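## Task

Place both white-taped parcels on the top of the work bench that only arm1 can reach, and both blue-taped parcels on the top of the desk that only arm3 can reach. Each parcel must sit with its side arrows pointing upward and its entire base on that top. The attempt fails if any parcel ends up on the floor or on a lower board with no gripper holding it. A parcel that stays in place only because a robot holds it does not count. When finished, open the grippers and move the arms away.

## Robot and tools

Setup: three identical i2rt Big YAM arms, named arm1, arm2 and arm3. Each has six revolute joints, a two-finger gripper and a wrist camera. Two fixed room cameras, room_a and room_b, also watch the scene. Loose objects may occasionally get a brief nudge from outside. At full stretch a hand reaches roughly 1.0 m from its joint1 axis.

Frame: every pose lives in one shared scene frame. Its origin is on the floor and +z points up. The hand point is midway between the fingertips. The hand's z axis runs along the fingers, and the fingers open and close along its y axis. Each arm's foot has its own pose in that frame, which is never printed. The URDF in the original setup gives link geometry, with base_link as the foot.

execute_actions(actions, cameras): actions is a list holding exactly one action, or it is empty to just read state and images. An action is an object keyed by robot name (arm1, arm2, arm3). Each name holds a "joints" object mapping joint names to absolute target values. These are targets to reach, not offsets. Arms and joints you leave out keep their previous targets and may still be pushing toward them. All named motions start together and may finish at different moments.

Joint keys, units and ranges:
- joint1_rad, -2.879 to 2.879: base yaw, positive is counter-clockwise seen from above; 0 faces the way the foot faces.
- joint2_rad, 0 to 3.141: shoulder; 0 has the upper arm pointing backward roughly level, and increasing values lift it up and over to the front.
- joint3_rad, 0 to 3.019: elbow; 0 is fully folded, and larger values open it.
- joint4_rad, -1.692 to 1.57: hand pitch; positive tilts the fingers up.
- joint5_rad, -1.57 to 1.57: sideways hand swing; positive goes to the arm's right.
- joint6_rad, -2.094 to 2.094: hand roll; positive is clockwise viewed from behind the hand.
- gripper_m, 0 to 0.093: fingertip separation in metres.

The tolerances that count as done are about ±0.045, 0.14, 0.09, 0.055, 0.03 and 0.035 rad for joints 1 to 6, and ±0.003 m for the gripper. With joints 1 and 6 at 0 and the hand level and forward, the wrist camera sits above the hand looking at the fingertips. Joints move at different speeds, so the path between two postures can swing wide. Plan clearance accordingly.

The cameras argument lists camera names from arm1_cam_wrist, arm2_cam_wrist, arm3_cam_wrist, room_a, room_b and all. Omitting it, passing null or passing ["all"] returns every camera, and [] returns none. The pictures line gives the image order. If a call has an unknown key, an unknown camera or an out-of-range value, the whole call is rejected and nothing moves.

Reading results: each robot reports joint_positions, joint torques for the six arm joints and joint_status for the last accepted action. Torques are raw drive outputs with offsets and noise, so they are not clean contact signals.

joint_status words:
- off_target: the joint stopped short of its target and may still be pushing.
- contact_stop or time_out: the joint drops its target and holds its position. After time_out, though, it can keep a target near where it stands and keep pushing; on_its_own names such joints.
- not_followed: a self- or inter-arm collision check withheld the arm's targets, shown with a "joint command not followed" line and usually a cause. Any gripper command in the same action is still carried out. Withheld targets may be retried with later actions.

on_its_own describes what the robots do without being commanded. In it, "held at" means the target being held, not the actual position. To relieve a push, command the joint to its reported position. Very small target changes may not move a joint at all, and a joint holding a load up will slowly sink.

Heat: sustained pushing or load heats motors. A MOTOR HOT line appears from 85 °C. At 100 °C an OVER-TEMPERATURE FAULT drops that arm until it cools, and the affected keys read limit_stop_at_motor_heat. Resend those targets afterward.

wait(seconds): 0 to 10. It sends no new command and returns the same output as an empty execute_actions.

zoom_image(camera, region): gives a closer view of the latest full image from one camera. region is [x0, y0, x1, y1] in pixels, with the origin at the top-left, at most 504x504. All images are 896x504.

read_manual(section): returns the URDF licence texts only ("licences").

finished_scene(scene): ends scene 1 or 2, which cannot be undone. The result reports success and gives the next task. The goal must already be met and stable, with the grippers released.

Camera calibration for scene 1 is given per camera: pinhole+radial model, K, distortion, T_world_to_cam (scene frame to camera, metres) and pos_world. Room cameras can be off by up to about 2.3 degrees and 9 mm. Wrist camera poses are derived from joint readings, so they carry extra error.

Avoid:
- letting two arms press or collide; the collision check ignores fingers, gripper housings and wrist cameras, and may react too late;
- hard pushing into surfaces, since the arms do not stop on contact;
- dropping, slamming or knocking parcels onto the floor or lower boards;
- long loaded holds that overheat motors.

While you think, the robots keep executing your last command.

Each tool is called after "Request:" as name(argument=value, ...) on one line, values as JSON.

## Session

Request:
execute_actions(actions=[])

Scene clock: 0.00 s.
Joint torques (N m, as the arm reports them, + toward a larger angle): no reading
arm1.joint_positions: joint1_rad=-0.041 joint2_rad=+0.530 joint3_rad=+1.643 joint4_rad=-1.308 joint5_rad=+0.031 joint6_rad=+0.506 gripper_m=+0.094
arm1.joint_status: not commanded
arm1.hand: x=-0.5030 y=-1.0986 z=+1.5621 quat_wxyz=(-0.619, -0.501, -0.591, +0.127) (m; scene frame)
arm2.joint_positions: joint1_rad=-0.181 joint2_rad=+0.586 joint3_rad=+1.586 joint4_rad=-1.317 joint5_rad=+0.172 joint6_rad=-0.620 gripper_m=+0.095
arm2.joint_status: not commanded
arm2.hand: x=+0.2034 y=-0.0152 z=+1.5347 quat_wxyz=(-0.388, +0.808, -0.026, -0.442) (m; scene frame)
arm3.joint_positions: joint1_rad=-0.561 joint2_rad=+0.470 joint3_rad=+1.685 joint4_rad=-1.175 joint5_rad=-0.171 joint6_rad=-0.090 gripper_m=+0.095
arm3.joint_status: not commanded
arm3.hand: x=+0.1494 y=+1.1345 z=+1.5702 quat_wxyz=(+0.150, -0.689, +0.079, +0.705) (m; scene frame)
pictures: arm1_cam_wrist, arm2_cam_wrist, arm3_cam_wrist, room_a, room_b
Images, in order (width x height): arm1_cam_wrist 896x504, arm2_cam_wrist 896x504, arm3_cam_wrist 896x504, room_a 896x504, room_b 896x504.

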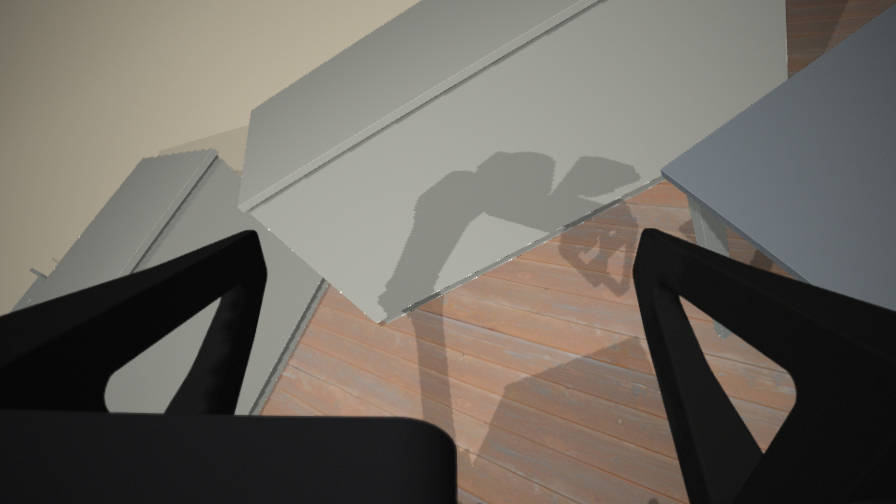

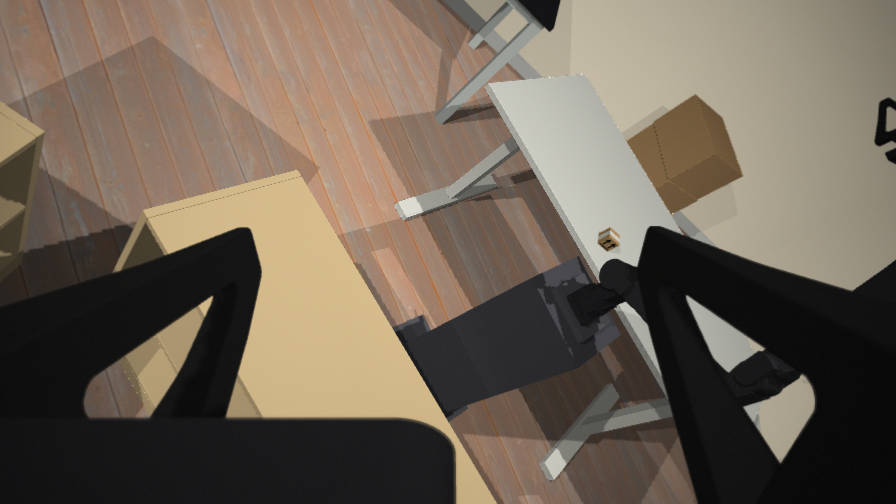

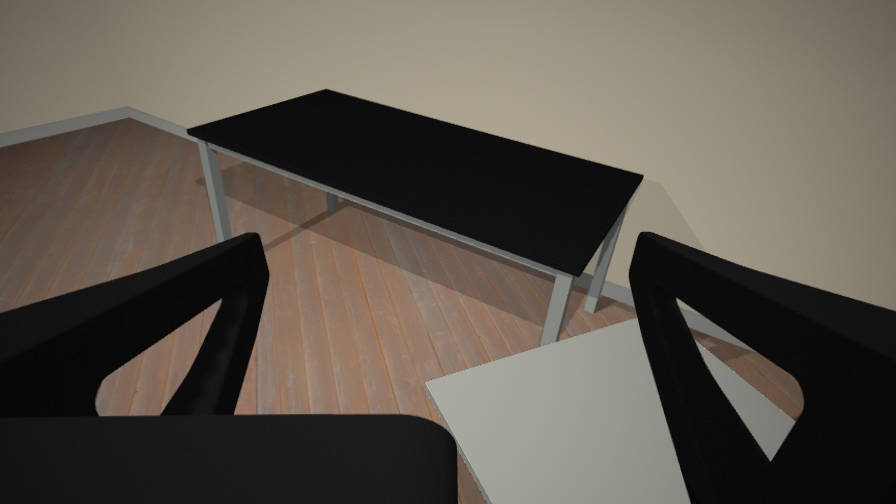

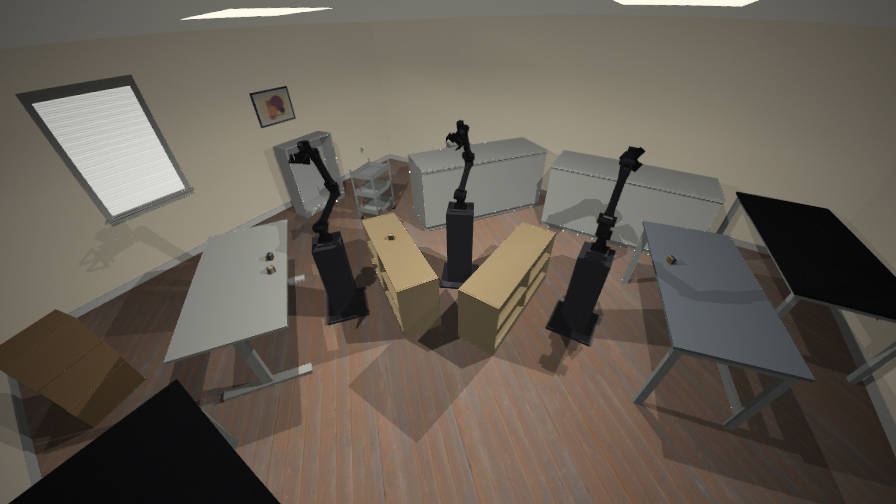

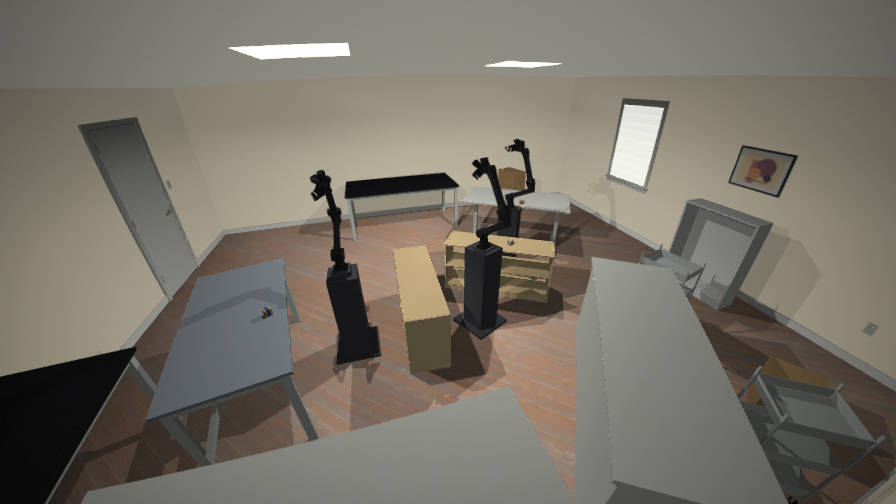

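Request:
zoom_image(camera="room_a", region=[200, 200, 450, 340])

Request:
zoom_image(camera="room_a", region=[600, 210, 750, 300])

Request:
zoom_image(camera="room_b", region=[200, 270, 330, 350])

Request:
zoom_image(camera="room_b", region=[440, 170, 600, 270])

Region (200, 200, 450, 340) of room_a's 896x504 image, scaled by 2.016, with more detail than that image has; it fills the top 282 rows of this view, and the rest is white.

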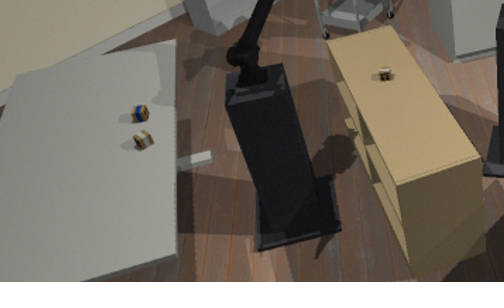

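Region (600, 210, 750, 300) of room_a's 896x504 image, scaled by 3.360, with more detail than that image has; it fills the top 302 rows of this view, and the rest is white.

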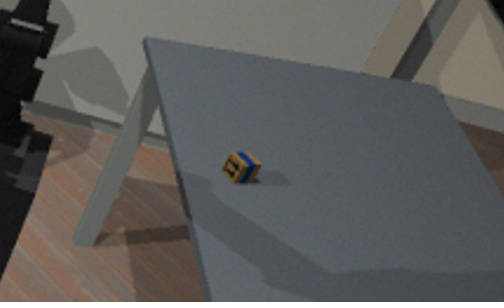

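Region (200, 270, 330, 350) of room_b's 896x504 image, scaled by 3.877, with more detail than that image has; it fills the top 310 rows of this view, and the rest is white.

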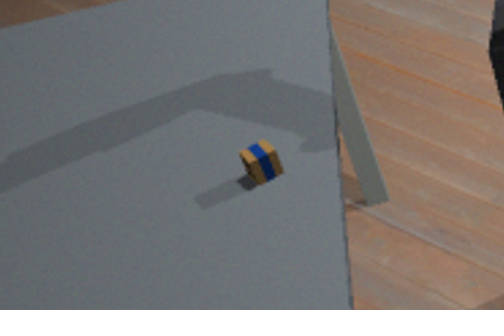

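Region (440, 170, 600, 270) of room_b's 896x504 image, scaled by 3.150, with more detail than that image has; it fills the top 315 rows of this view, and the rest is white.

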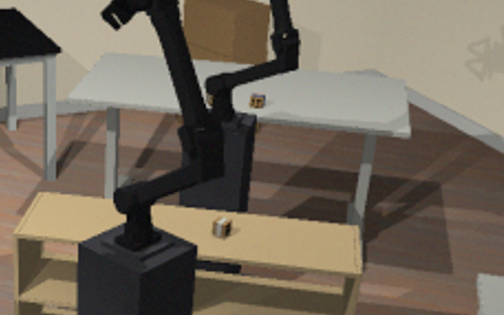

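Request:
zoom_image(camera="arm2_cam_wrist", region=[570, 210, 650, 270])

Request:
zoom_image(camera="room_a", region=[245, 240, 295, 285])

Request:
zoom_image(camera="room_a", region=[370, 220, 410, 250])

Request:
zoom_image(camera="room_b", region=[495, 190, 545, 255])

Region (570, 210, 650, 270) of arm2_cam_wrist's 896x504 image, scaled by 6.300, with more detail than that image has; it fills the top 378 rows of this view, and the rest is white.

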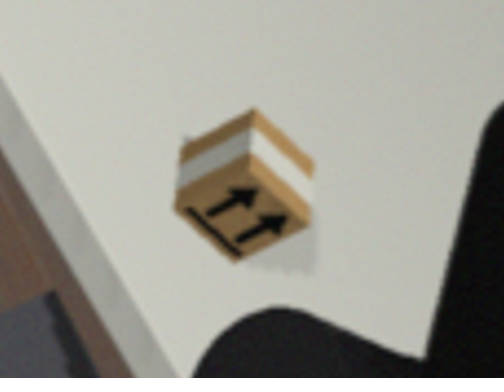

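Region (245, 240, 295, 285) of room_a's 896x504 image, scaled by 10.080, with more detail than that image has; it fills the top 454 rows of this view, and the rest is white.

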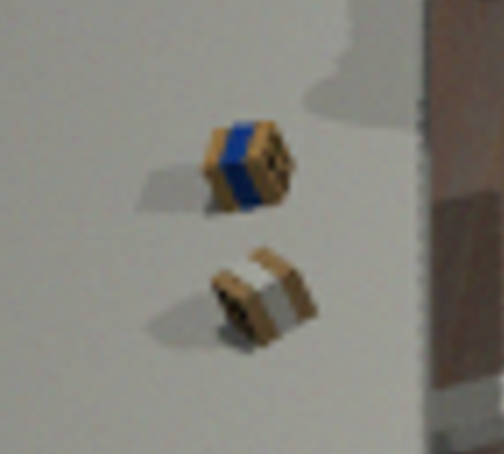

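Region (370, 220, 410, 250) of room_a's 896x504 image, scaled by 12.600, with more detail than that image has; it fills the top 378 rows of this view, and the rest is white.

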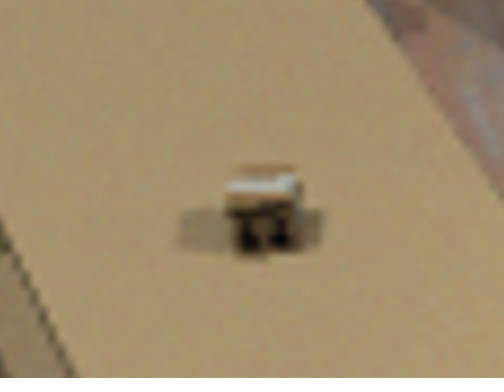

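Region (495, 190, 545, 255) of room_b's 896x504 image, scaled by 7.754, with more detail than that image has; it fills the left 388 columns of this view, and the rest is white.

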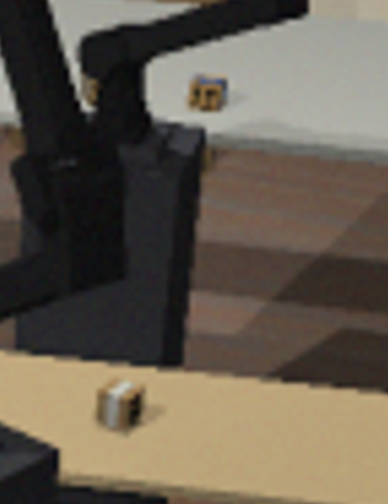

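Request:
execute_actions(actions=[{"arm1":{"joints":{"joint1_rad":-1.283,"joint2_rad":1.995,"joint3_rad":1.896,"joint4_rad":-1.472,"joint5_rad":0,"joint6_rad":0,"gripper_m":0.093}},"arm2":{"joints":{"joint1_rad":-1.418,"joint2_rad":2.194,"joint3_rad":1.868,"joint4_rad":-1.245,"joint5_rad":0,"joint6_rad":0,"gripper_m":0.093}},"arm3":{"joints":{"joint1_rad":-1.3,"joint2_rad":1.644,"joint3_rad":1.248,"joint4_rad":-1.175,"joint5_rad":0,"joint6_rad":0,"gripper_m":0.093}}}])

Scene clock: 6.90 s.
Joint torques (N m, as the arm reports them, + toward a larger angle): arm1=[  1.32 -19.11  10.37   0.29  -0.02  -0.14] | arm2=[ -0.44 -18.78   8.74  -0.25   0.09   0.15] | arm3=[  0.31 -13.68  10.05   0.88  -0.07   0.1 ]
arm1.joint_positions: joint1_rad=-1.291 joint2_rad=+1.978 joint3_rad=+1.873 joint4_rad=-1.464 joint5_rad=+0.000 joint6_rad=+0.009 gripper_m=+0.093
arm1.joint_status: all done
arm1.hand: x=-0.9123 y=-1.5068 z=+1.0504 quat_wxyz=(+0.003, -0.875, -0.483, +0.000) (m; scene frame)
arm2.joint_positions: joint1_rad=-1.413 joint2_rad=+2.190 joint3_rad=+1.847 joint4_rad=-1.238 joint5_rad=+0.001 joint6_rad=-0.011 gripper_m=+0.093
arm2.joint_status: all done
arm2.hand: x=+0.4949 y=+0.5037 z=+0.9243 quat_wxyz=(-0.002, +0.626, -0.780, +0.003) (m; scene frame)
arm3.joint_positions: joint1_rad=-1.308 joint2_rad=+1.630 joint3_rad=+1.231 joint4_rad=-1.172 joint5_rad=+0.000 joint6_rad=-0.007 gripper_m=+0.093
arm3.joint_status: all done
arm3.hand: x=+0.0948 y=+1.5552 z=+0.9497 quat_wxyz=(+0.000, -0.815, +0.579, -0.001) (m; scene frame)
pictures: arm1_cam_wrist, arm2_cam_wrist, arm3_cam_wrist, room_a, room_b
camera_calibration (this result's frames):
arm1_cam_wrist: T_world_to_cam=[[-0.840156, 0.542316, 0.00552948, 0.0438809], [0.44172, 0.678326, 0.587161, 0.811525], [0.314676, 0.495749, -0.809451, 2.0059], [0, 0, 0, 1]] pos_world=[-0.952809, -1.5687, 1.14694]
arm2_cam_wrist: T_world_to_cam=[[0.976435, -0.215249, 0.0155571, -0.392496], [-0.183261, -0.788936, 0.586512, -0.0482408], [-0.113973, -0.575542, -0.809791, 1.21583], [0, 0, 0, 1]] pos_world=[0.512978, 0.577217, 1.01897]
arm3_cam_wrist: T_world_to_cam=[[0.943753, 0.330567, -0.00751814, -0.597589], [0.273806, -0.768553, 0.578236, 0.624136], [0.185367, -0.54777, -0.815835, 1.73182], [0, 0, 0, 1]] pos_world=[0.0720618, 1.62586, 1.04749]
Images, in order (width x height): arm1_cam_wrist 896x504, arm2_cam_wrist 896x504, arm3_cam_wrist 896x504, room_a 896x504, room_b 896x504.

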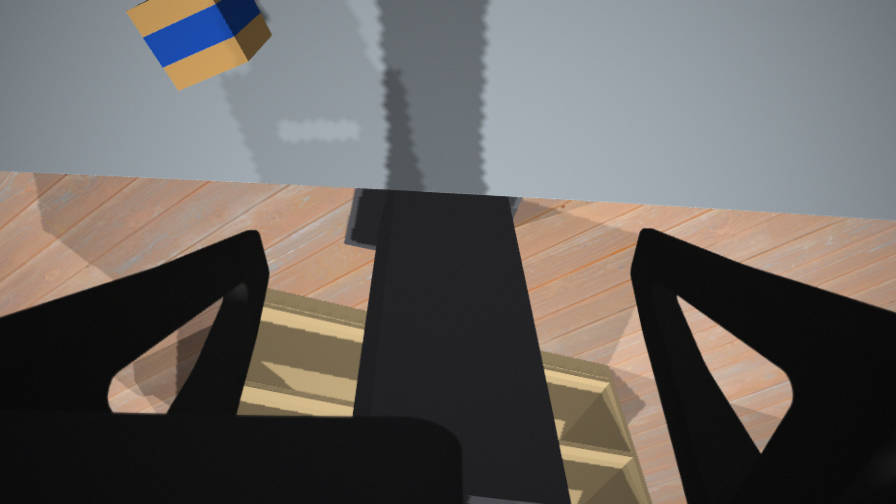

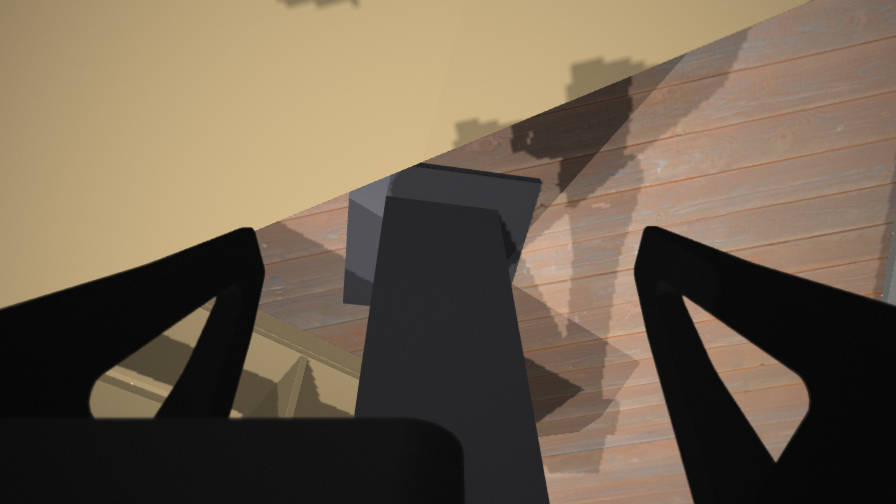

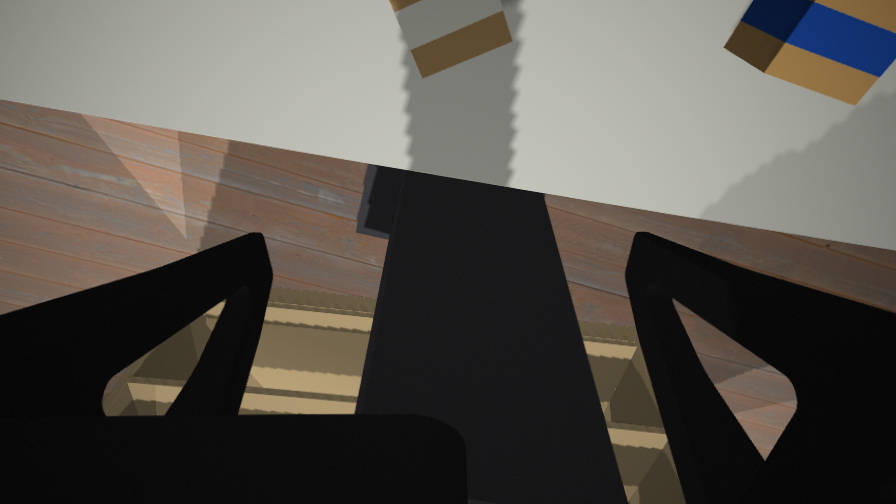

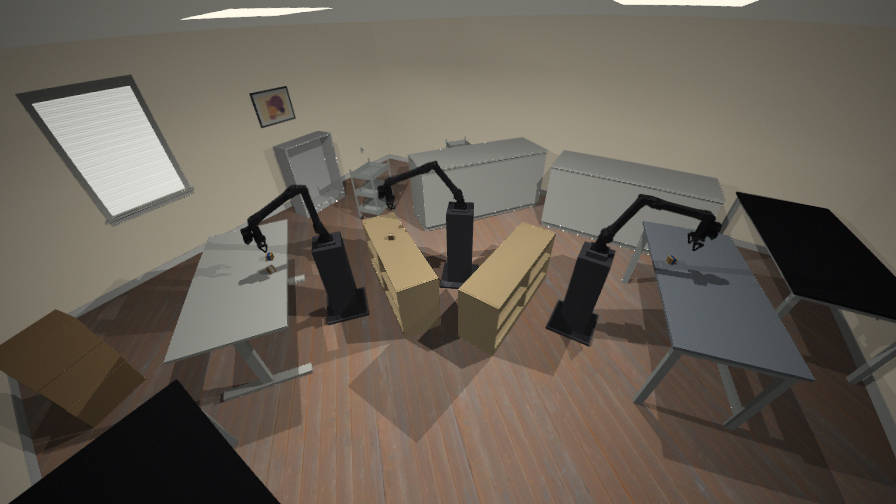

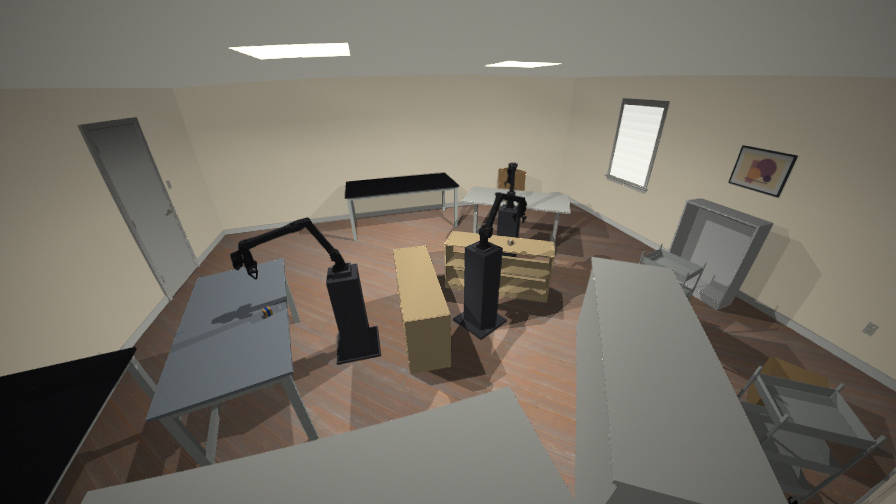

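Request:
execute_actions(actions=[{"arm1":{"joints":{"joint1_rad":-1.093,"joint4_rad":-1.03}},"arm2":{"joints":{"joint1_rad":-1.33,"joint4_rad":-0.75}},"arm3":{"joints":{"joint1_rad":-1.4,"joint4_rad":-0.73}}}], cameras=["arm1_cam_wrist","arm2_cam_wrist","arm3_cam_wrist"])

Scene clock: 9.17 s.
Joint torques (N m, as the arm reports them, + toward a larger angle): arm1=[ -0.4  -19.87  11.13   1.6   -0.02  -0.12] | arm2=[ -0.94 -19.26   9.24   1.44   0.11   0.14] | arm3=[  0.24 -14.68  10.91   2.3   -0.07   0.09]
arm1.joint_positions: joint1_rad=-1.086 joint2_rad=+1.978 joint3_rad=+1.873 joint4_rad=-1.041 joint5_rad=+0.000 joint6_rad=+0.007 gripper_m=+0.093
arm1.joint_status: all done
arm1.hand: x=-0.8336 y=-1.6567 z=+1.0709 quat_wxyz=(-0.118, -0.803, -0.559, +0.171) (m; scene frame)
arm2.joint_positions: joint1_rad=-1.328 joint2_rad=+2.190 joint3_rad=+1.847 joint4_rad=-0.766 joint5_rad=+0.001 joint6_rad=-0.010 gripper_m=+0.093
arm2.joint_status: all done
arm2.hand: x=+0.4563 y=+0.6249 z=+0.9506 quat_wxyz=(-0.180, +0.641, -0.732, -0.149) (m; scene frame)
arm3.joint_positions: joint1_rad=-1.408 joint2_rad=+1.630 joint3_rad=+1.231 joint4_rad=-0.744 joint5_rad=+0.000 joint6_rad=-0.007 gripper_m=+0.093
arm3.joint_status: all done
arm3.hand: x=+0.1162 y=+1.6674 z=+0.9717 quat_wxyz=(+0.132, -0.767, +0.605, +0.165) (m; scene frame)
pictures: arm1_cam_wrist, arm2_cam_wrist, arm3_cam_wrist
camera_calibration (this result's frames):
arm1_cam_wrist: T_world_to_cam=[[-0.934272, 0.356546, -0.00318697, -0.185718], [0.348477, 0.914949, 0.203547, 1.59153], [0.0754896, 0.189057, -0.97906, 1.54625], [0, 0, 0, 1]] pos_world=[-0.844848, -1.68228, 1.18933]
arm2_cam_wrist: T_world_to_cam=[[0.990341, -0.13721, 0.0199636, -0.388399], [-0.138644, -0.978223, 0.15446, 0.53343], [-0.00166452, -0.155735, -0.987797, 1.15809], [0, 0, 0, 1]] pos_world=[0.460532, 0.648876, 1.06932]
arm3_cam_wrist: T_world_to_cam=[[0.971507, 0.236986, -0.00327136, -0.506036], [0.233401, -0.954227, 0.187017, 1.38624], [0.0411989, -0.182452, -0.982351, 1.37668], [0, 0, 0, 1]] pos_world=[0.11135, 1.69389, 1.09148]
Images, in order (width x height): arm1_cam_wrist 896x504, arm2_cam_wrist 896x504, arm3_cam_wrist 896x504.

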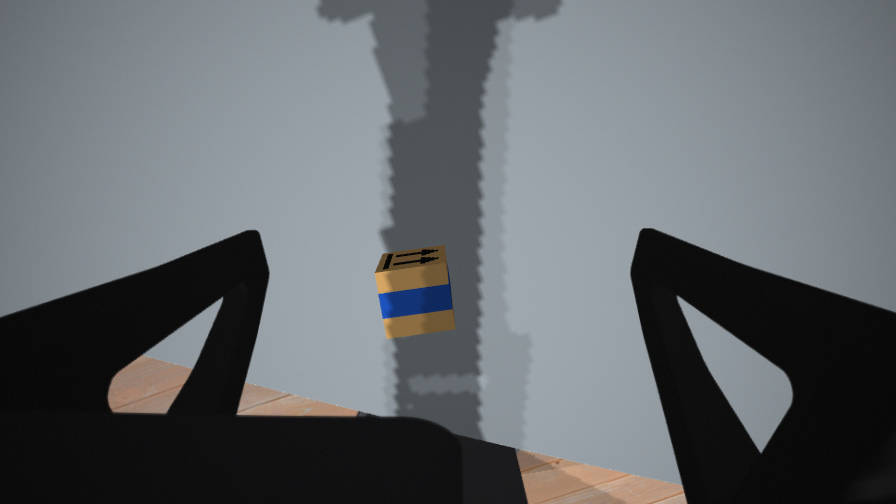

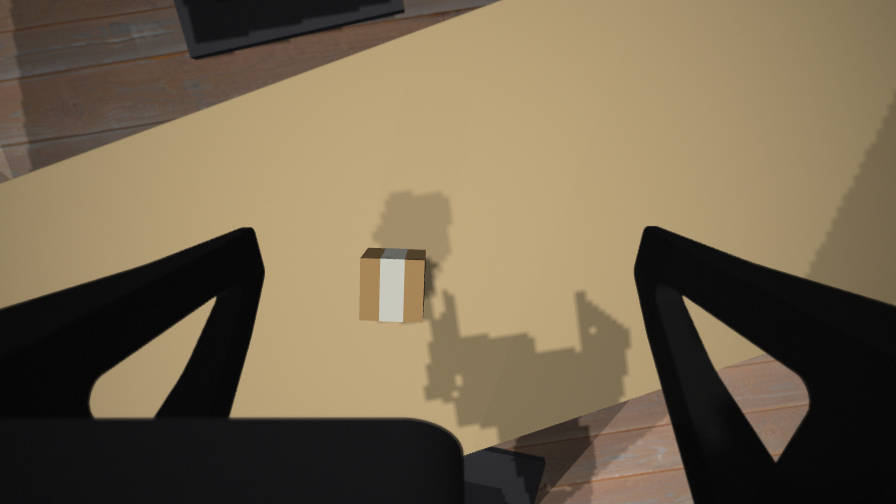

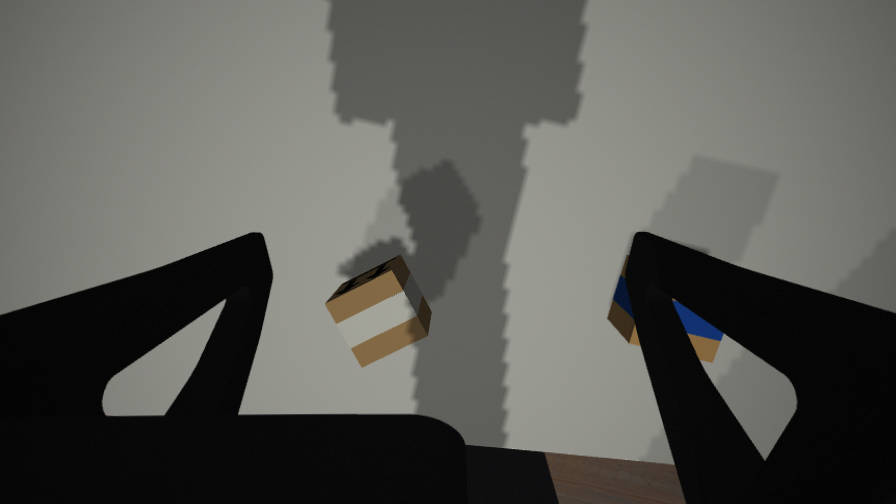

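Request:
execute_actions(actions=[{"arm1":{"joints":{"joint1_rad":-1.05,"joint2_rad":2.197,"joint3_rad":1.716,"joint4_rad":-1.09,"joint5_rad":0,"joint6_rad":-0.085}},"arm2":{"joints":{"joint1_rad":-1.28,"joint2_rad":2.524,"joint3_rad":1.963,"joint4_rad":-1.01,"joint5_rad":0,"joint6_rad":-1.50}},"arm3":{"joints":{"joint1_rad":-1.311,"joint2_rad":1.897,"joint3_rad":1.145,"joint4_rad":-0.819,"joint5_rad":0,"joint6_rad":-0.377}}}], cameras=["arm1_cam_wrist","arm2_cam_wrist","arm3_cam_wrist"])

Scene clock: 15.37 s.
Joint torques (N m, as the arm reports them, + toward a larger angle): arm1=[  0.49 -22.99   9.32   0.44  -0.04  -0.14] | arm2=[ -0.85 -20.19   8.04  -0.25   0.02  -0.13] | arm3=[ -0.92 -18.01   8.22   0.84  -0.1   -0.04]
arm1.joint_positions: joint1_rad=-1.057 joint2_rad=+2.207 joint3_rad=+1.691 joint4_rad=-1.088 joint5_rad=+0.000 joint6_rad=-0.076 gripper_m=+0.093
arm1.joint_status: all done
arm1.hand: x=-0.7864 y=-1.5764 z=+0.8448 quat_wxyz=(+0.013, -0.787, -0.616, -0.015) (m; scene frame)
arm2.joint_positions: joint1_rad=-1.274 joint2_rad=+2.523 joint3_rad=+1.939 joint4_rad=-1.007 joint5_rad=+0.001 joint6_rad=-1.488 gripper_m=+0.093
arm2.joint_status: all done
arm2.hand: x=+0.4094 y=+0.5489 z=+0.7367 quat_wxyz=(+0.006, +0.996, -0.086, +0.004) (m; scene frame)
arm3.joint_positions: joint1_rad=-1.303 joint2_rad=+1.908 joint3_rad=+1.127 joint4_rad=-0.816 joint5_rad=+0.000 joint6_rad=-0.369 gripper_m=+0.093
arm3.joint_status: all done
arm3.hand: x=+0.0889 y=+1.5658 z=+0.7902 quat_wxyz=(-0.010, -0.907, +0.421, -0.010) (m; scene frame)
pictures: arm1_cam_wrist, arm2_cam_wrist, arm3_cam_wrist
camera_calibration (this result's frames):
arm1_cam_wrist: T_world_to_cam=[[-0.967824, 0.251624, 0.0017024, -0.366908], [0.199195, 0.761996, 0.616185, 0.840577], [0.15375, 0.596697, -0.7876, 1.84852], [0, 0, 0, 1]] pos_world=[-0.806749, -1.6512, 0.938565]
arm2_cam_wrist: T_world_to_cam=[[0.170647, 0.985327, -0.00312935, -0.611673], [0.793291, -0.135503, 0.593573, -0.681979], [0.58444, -0.103774, -0.804774, 0.531626], [0, 0, 0, 1]] pos_world=[0.334684, 0.565457, 0.830729]
arm3_cam_wrist: T_world_to_cam=[[0.762671, 0.646547, -0.0176046, -1.06751], [0.526388, -0.604655, 0.597752, 0.431627], [0.37583, -0.465155, -0.801488, 1.45095], [0, 0, 0, 1]] pos_world=[0.0416497, 1.6261, 0.886117]
Images, in order (width x height): arm1_cam_wrist 896x504, arm2_cam_wrist 896x504, arm3_cam_wrist 896x504.

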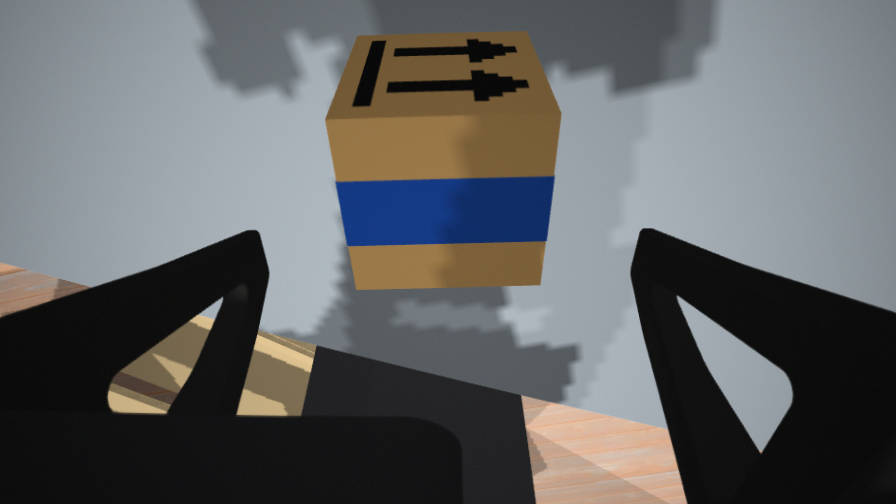

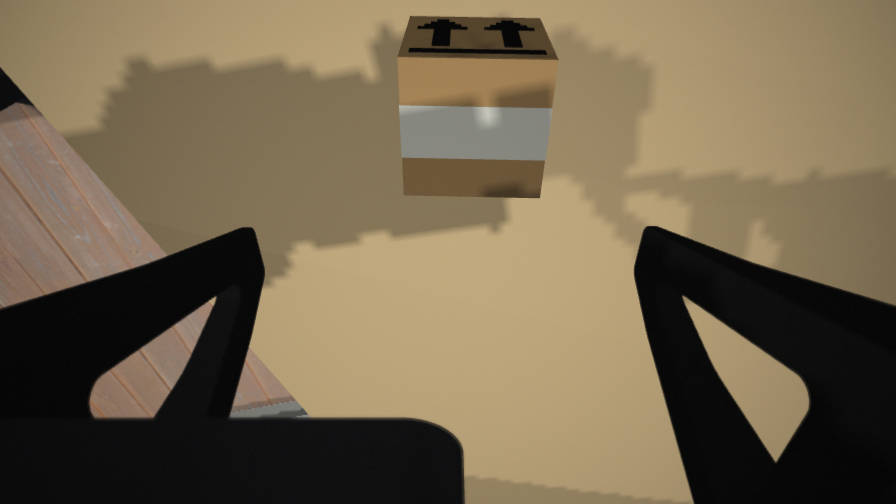

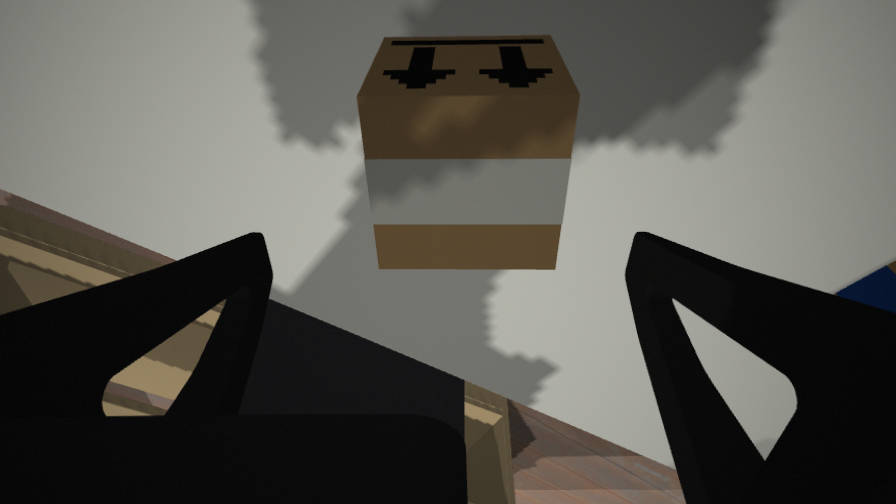

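Request:
execute_actions(actions=[{"arm1":{"joints":{"joint2_rad":2.252,"joint3_rad":1.710,"joint4_rad":-0.995}},"arm2":{"joints":{"joint1_rad":-1.28,"joint2_rad":2.449,"joint4_rad":0.61,"joint6_rad":0.07}},"arm3":{"joints":{"joint2_rad":1.989,"joint3_rad":1.154,"joint4_rad":-0.71}}}], cameras=["arm1_cam_wrist","arm3_cam_wrist"])

Scene clock: 19.50 s.
Joint torques (N m, as the arm reports them, + toward a larger angle): arm1=[  0.69 -18.53   8.94   0.93  -0.04  -0.14] | arm2=[ -0.84 -21.68   9.5    2.25   0.11   0.12] | arm3=[ -0.85 -15.46   8.55   1.39  -0.11  -0.04]
arm1.joint_positions: joint1_rad=-1.057 joint2_rad=+2.209 joint3_rad=+1.691 joint4_rad=-1.004 joint5_rad=+0.000 joint6_rad=-0.076 gripper_m=+0.093
arm1.joint_status: all done
arm1.hand: x=-0.7929 y=-1.5958 z=+0.8434 quat_wxyz=(-0.010, -0.787, -0.616, +0.019) (m; scene frame)
arm2.joint_positions: joint1_rad=-1.274 joint2_rad=+2.448 joint3_rad=+1.939 joint4_rad=+0.590 joint5_rad=+0.001 joint6_rad=+0.058 gripper_m=+0.093
arm2.joint_status: all done
arm2.hand: x=+0.4294 y=+0.7972 z=+1.0546 quat_wxyz=(-0.532, +0.442, -0.509, -0.512) (m; scene frame)
arm3.joint_positions: joint1_rad=-1.303 joint2_rad=+1.969 joint3_rad=+1.127 joint4_rad=-0.720 joint5_rad=+0.000 joint6_rad=-0.369 gripper_m=+0.093
arm3.joint_status: all done
arm3.hand: x=+0.0851 y=+1.5771 z=+0.7622 quat_wxyz=(+0.003, -0.907, +0.421, +0.003) (m; scene frame)
pictures: arm1_cam_wrist, arm3_cam_wrist
camera_calibration (this result's frames):
arm1_cam_wrist: T_world_to_cam=[[-0.967811, 0.251579, 0.00700329, -0.372757], [0.213936, 0.807707, 0.5494, 0.998435], [0.132561, 0.533214, -0.83553, 1.7823], [0, 0, 0, 1]] pos_world=[-0.810624, -1.66301, 0.943237]
arm3_cam_wrist: T_world_to_cam=[[0.762525, 0.646943, -0.0046214, -1.08284], [0.533251, -0.624444, 0.570714, 0.508432], [0.366333, -0.437648, -0.821136, 1.40763], [0, 0, 0, 1]] pos_world=[0.038912, 1.63407, 0.860684]
Images, in order (width x height): arm1_cam_wrist 896x504, arm3_cam_wrist 896x504.

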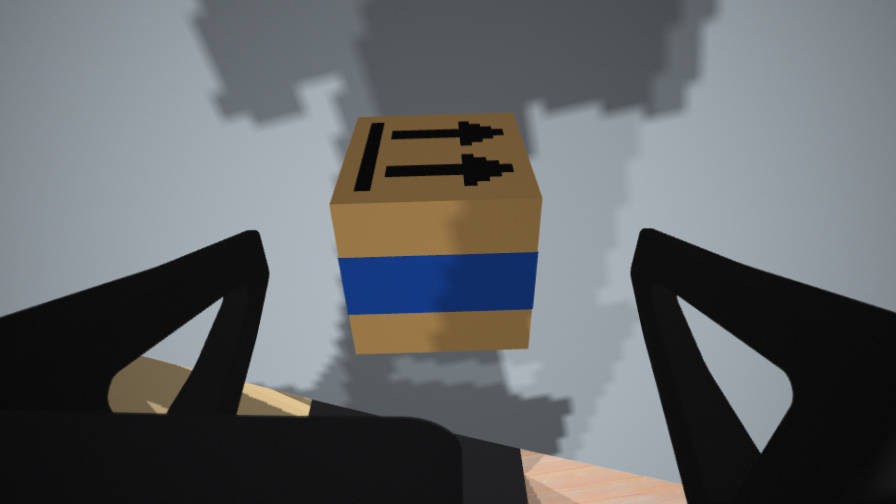

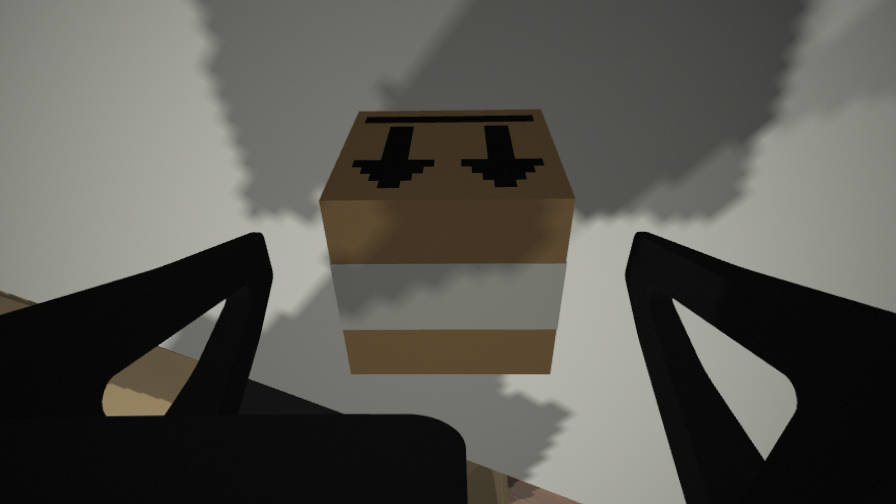

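Request:
execute_actions(actions=[{"arm1":{"joints":{"joint2_rad":2.28}},"arm2":{"joints":{"joint3_rad":1.25}},"arm3":{"joints":{"joint2_rad":2.02}}}], cameras=["arm1_cam_wrist","arm2_cam_wrist","arm3_cam_wrist"])

Scene clock: 21.13 s.
Joint torques (N m, as the arm reports them, + toward a larger angle): arm1=[  0.68 -19.35   8.69   0.88  -0.04  -0.15] | arm2=[ -0.69 -17.74   4.1    1.83   0.11   0.14] | arm3=[ -0.94 -14.96   8.39   1.32  -0.11  -0.04]
arm1.joint_positions: joint1_rad=-1.057 joint2_rad=+2.247 joint3_rad=+1.691 joint4_rad=-1.003 joint5_rad=+0.000 joint6_rad=-0.076 gripper_m=+0.093
arm1.joint_status: all done
arm1.hand: x=-0.7908 y=-1.5891 z=+0.8195 quat_wxyz=(+0.000, -0.788, -0.616, +0.004) (m; scene frame)
arm2.joint_positions: joint1_rad=-1.274 joint2_rad=+2.458 joint3_rad=+1.247 joint4_rad=+0.599 joint5_rad=+0.001 joint6_rad=+0.059 gripper_m=+0.093
arm2.joint_status: all done
arm2.hand: x=+0.4105 y=+0.5594 z=+0.7166 quat_wxyz=(-0.336, +0.579, -0.670, -0.321) (m; scene frame)
arm3.joint_positions: joint1_rad=-1.303 joint2_rad=+1.991 joint3_rad=+1.127 joint4_rad=-0.720 joint5_rad=+0.000 joint6_rad=-0.369 gripper_m=+0.093
arm3.joint_status: all done
arm3.hand: x=+0.0866 y=+1.5725 z=+0.7516 quat_wxyz=(-0.005, -0.907, +0.421, -0.005) (m; scene frame)
pictures: arm1_cam_wrist, arm2_cam_wrist, arm3_cam_wrist
camera_calibration (this result's frames):
arm1_cam_wrist: T_world_to_cam=[[-0.967834, 0.251548, 0.00457338, -0.37033], [0.207396, 0.787405, 0.5805, 0.942772], [0.142423, 0.562776, -0.814247, 1.79586], [0, 0, 0, 1]] pos_world=[-0.809716, -1.65985, 0.916685]
arm2_cam_wrist: T_world_to_cam=[[0.991024, -0.129092, -0.0347341, -0.313041], [-0.133265, -0.933457, -0.333014, 0.821281], [0.0105667, 0.334654, -0.942282, 0.604683], [0, 0, 0, 1]] pos_world=[0.41329, 0.52386, 0.832407]
arm3_cam_wrist: T_world_to_cam=[[0.762599, 0.646745, -0.0127723, -1.07473], [0.52898, -0.61213, 0.587773, 0.478999], [0.372321, -0.454991, -0.808925, 1.41394], [0, 0, 0, 1]] pos_world=[0.0397693, 1.63162, 0.848503]
Images, in order (width x height): arm1_cam_wrist 896x504, arm2_cam_wrist 896x504, arm3_cam_wrist 896x504.

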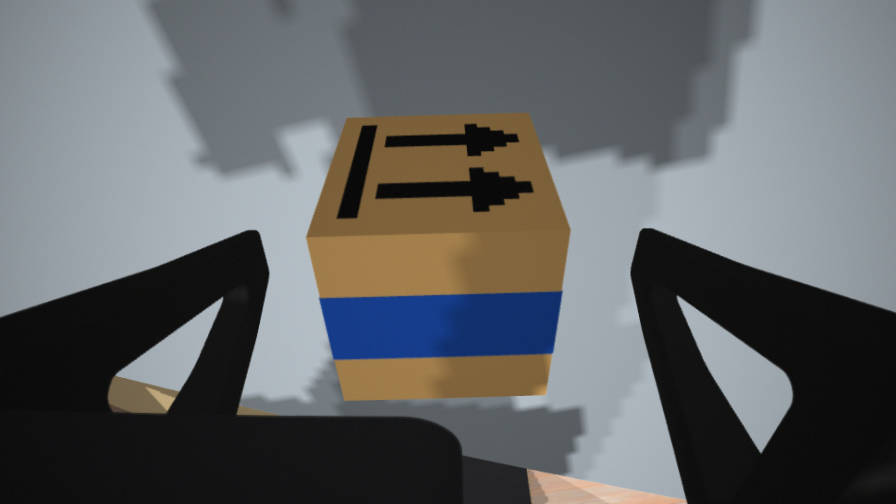

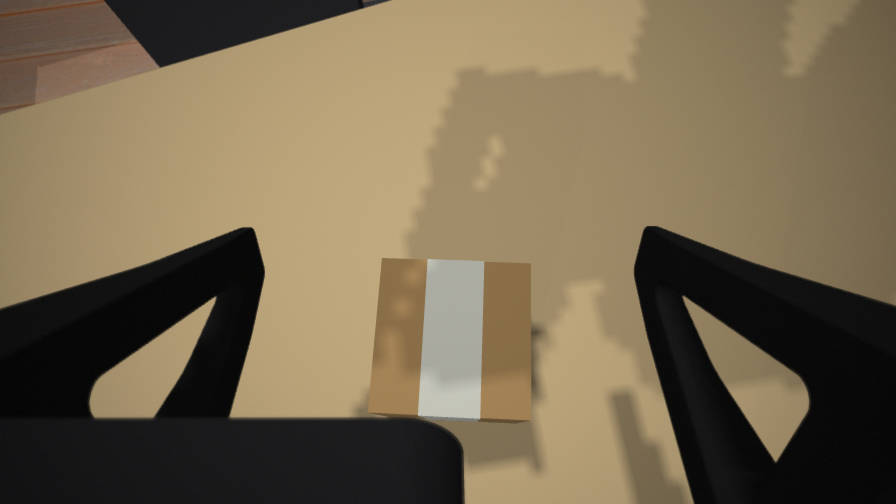

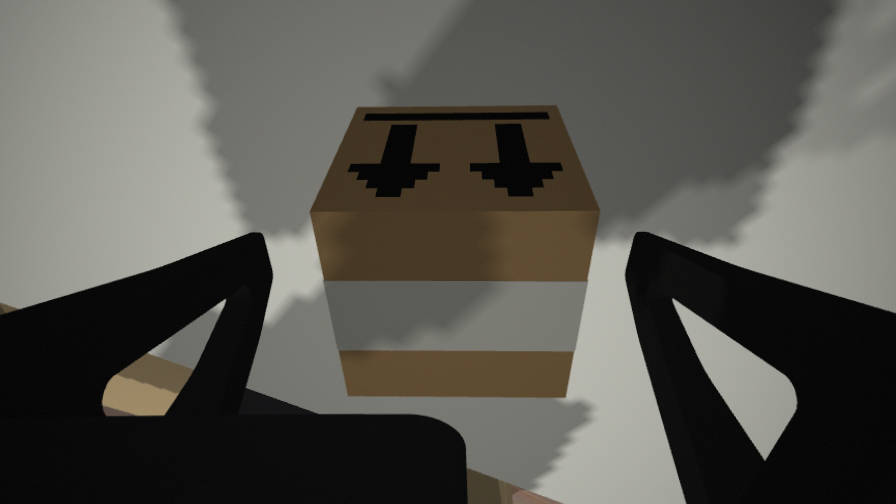

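Request:
execute_actions(actions=[{"arm1":{"joints":{"gripper_m":0.04}},"arm2":{"joints":{"joint2_rad":2.632,"joint3_rad":1.355,"joint4_rad":0.71}},"arm3":{"joints":{"gripper_m":0.04}}}], cameras=["arm2_cam_wrist"])

Scene clock: 22.87 s.
Joint torques (N m, as the arm reports them, + toward a larger angle): arm1=[  0.56 -19.36   8.72   0.83  -0.05  -0.14] | arm2=[ -0.74 -17.97   4.15   1.97   0.11   0.15] | arm3=[ -0.87 -15.     8.36   1.32  -0.11  -0.04]
arm1.joint_positions: joint1_rad=-1.057 joint2_rad=+2.247 joint3_rad=+1.691 joint4_rad=-1.003 joint5_rad=+0.000 joint6_rad=-0.077 gripper_m=+0.049
arm1.joint_status: gripper_m off_target (ended at +0.049, target +0.040)
arm1.hand: x=-0.7908 y=-1.5891 z=+0.8195 quat_wxyz=(+0.000, -0.787, -0.617, +0.004) (m; scene frame)
arm2.joint_positions: joint1_rad=-1.274 joint2_rad=+2.641 joint3_rad=+1.346 joint4_rad=+0.695 joint5_rad=+0.001 joint6_rad=+0.059 gripper_m=+0.093
arm2.joint_status: all done
arm2.hand: x=+0.4111 y=+0.5601 z=+0.6453 quat_wxyz=(-0.341, +0.577, -0.667, -0.325) (m; scene frame)
arm3.joint_positions: joint1_rad=-1.303 joint2_rad=+1.991 joint3_rad=+1.127 joint4_rad=-0.720 joint5_rad=+0.000 joint6_rad=-0.370 gripper_m=+0.050
arm3.joint_status: gripper_m off_target (ended at +0.050, target +0.040)
arm3.hand: x=+0.0866 y=+1.5725 z=+0.7516 quat_wxyz=(-0.005, -0.907, +0.421, -0.005) (m; scene frame)
pictures: arm2_cam_wrist
camera_calibration (this result's frames):
arm2_cam_wrist: T_world_to_cam=[[0.991081, -0.128507, -0.0352706, -0.316049], [-0.132745, -0.928828, -0.345914, 0.803783], [0.011692, 0.347511, -0.937603, 0.52665], [0, 0, 0, 1]] pos_world=[0.413771, 0.522945, 0.760682]
Images, in order (width x height): arm2_cam_wrist 896x504.

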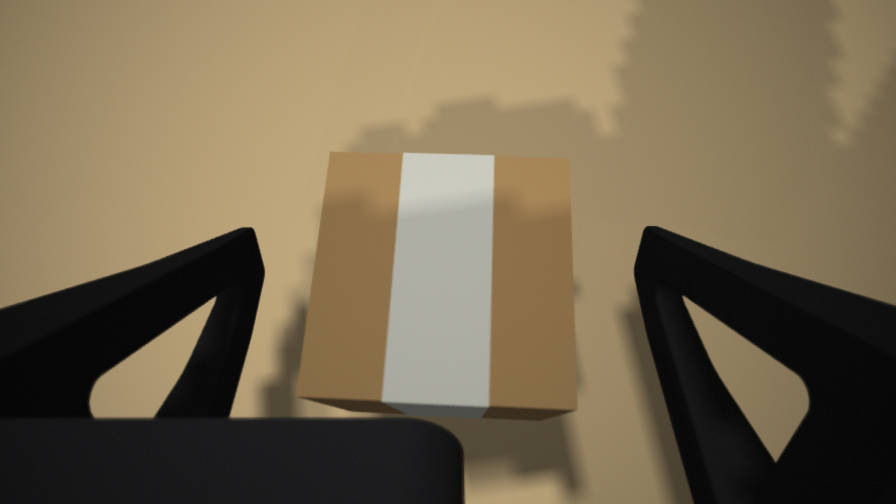

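Request:
execute_actions(actions=[{"arm1":{"joints":{"joint2_rad":1.75,"joint3_rad":1.55,"joint4_rad":-1.37}},"arm2":{"joints":{"gripper_m":0.04}},"arm3":{"joints":{"joint2_rad":1.6,"joint3_rad":1.2,"joint4_rad":-1.17}}}], cameras=["arm2_cam_wrist"])

Scene clock: 24.87 s.
Joint torques (N m, as the arm reports them, + toward a larger angle): arm1=[  0.7  -15.01   9.45   0.4   -0.05  -0.14] | arm2=[ -0.79 -17.9    4.03   1.98   0.11   0.14] | arm3=[ -0.99 -12.    10.38   0.68  -0.11  -0.03]
arm1.joint_positions: joint1_rad=-1.057 joint2_rad=+1.729 joint3_rad=+1.539 joint4_rad=-1.364 joint5_rad=+0.000 joint6_rad=-0.077 gripper_m=+0.049
arm1.joint_status: all done
arm1.hand: x=-0.7553 y=-1.4854 z=+1.0609 quat_wxyz=(-0.001, -0.787, -0.617, +0.006) (m; scene frame)
arm2.joint_positions: joint1_rad=-1.274 joint2_rad=+2.641 joint3_rad=+1.346 joint4_rad=+0.695 joint5_rad=+0.001 joint6_rad=+0.059 gripper_m=+0.050
arm2.joint_status: gripper_m off_target (ended at +0.050, target +0.040)
arm2.hand: x=+0.4111 y=+0.5601 z=+0.6453 quat_wxyz=(-0.341, +0.577, -0.668, -0.325) (m; scene frame)
arm3.joint_positions: joint1_rad=-1.303 joint2_rad=+1.576 joint3_rad=+1.180 joint4_rad=-1.161 joint5_rad=+0.000 joint6_rad=-0.370 gripper_m=+0.050
arm3.joint_status: all done
arm3.hand: x=+0.0980 y=+1.5393 z=+0.9552 quat_wxyz=(+0.005, -0.907, +0.421, +0.004) (m; scene frame)
pictures: arm2_cam_wrist
camera_calibration (this result's frames):
arm2_cam_wrist: T_world_to_cam=[[0.991043, -0.128716, -0.0355871, -0.315712], [-0.133052, -0.92879, -0.345901, 0.803878], [0.01147, 0.347537, -0.937596, 0.526723], [0, 0, 0, 1]] pos_world=[0.4138, 0.522941, 0.76068]
Images, in order (width x height): arm2_cam_wrist 896x504.

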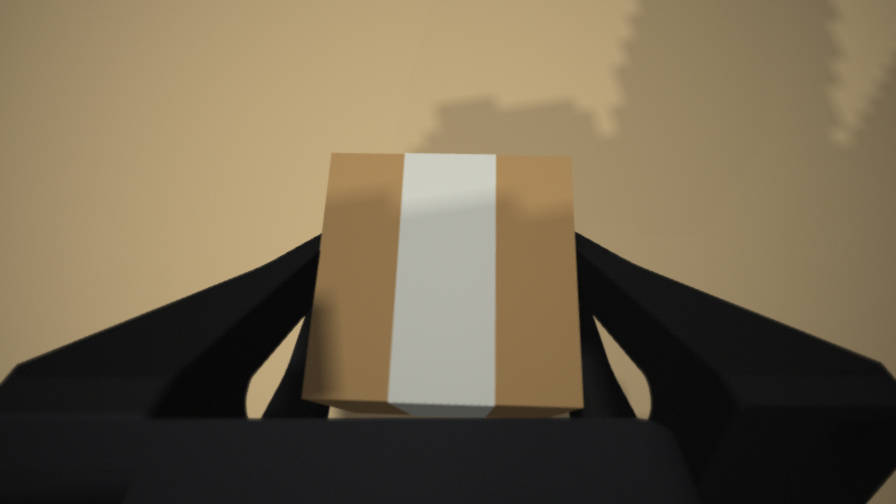

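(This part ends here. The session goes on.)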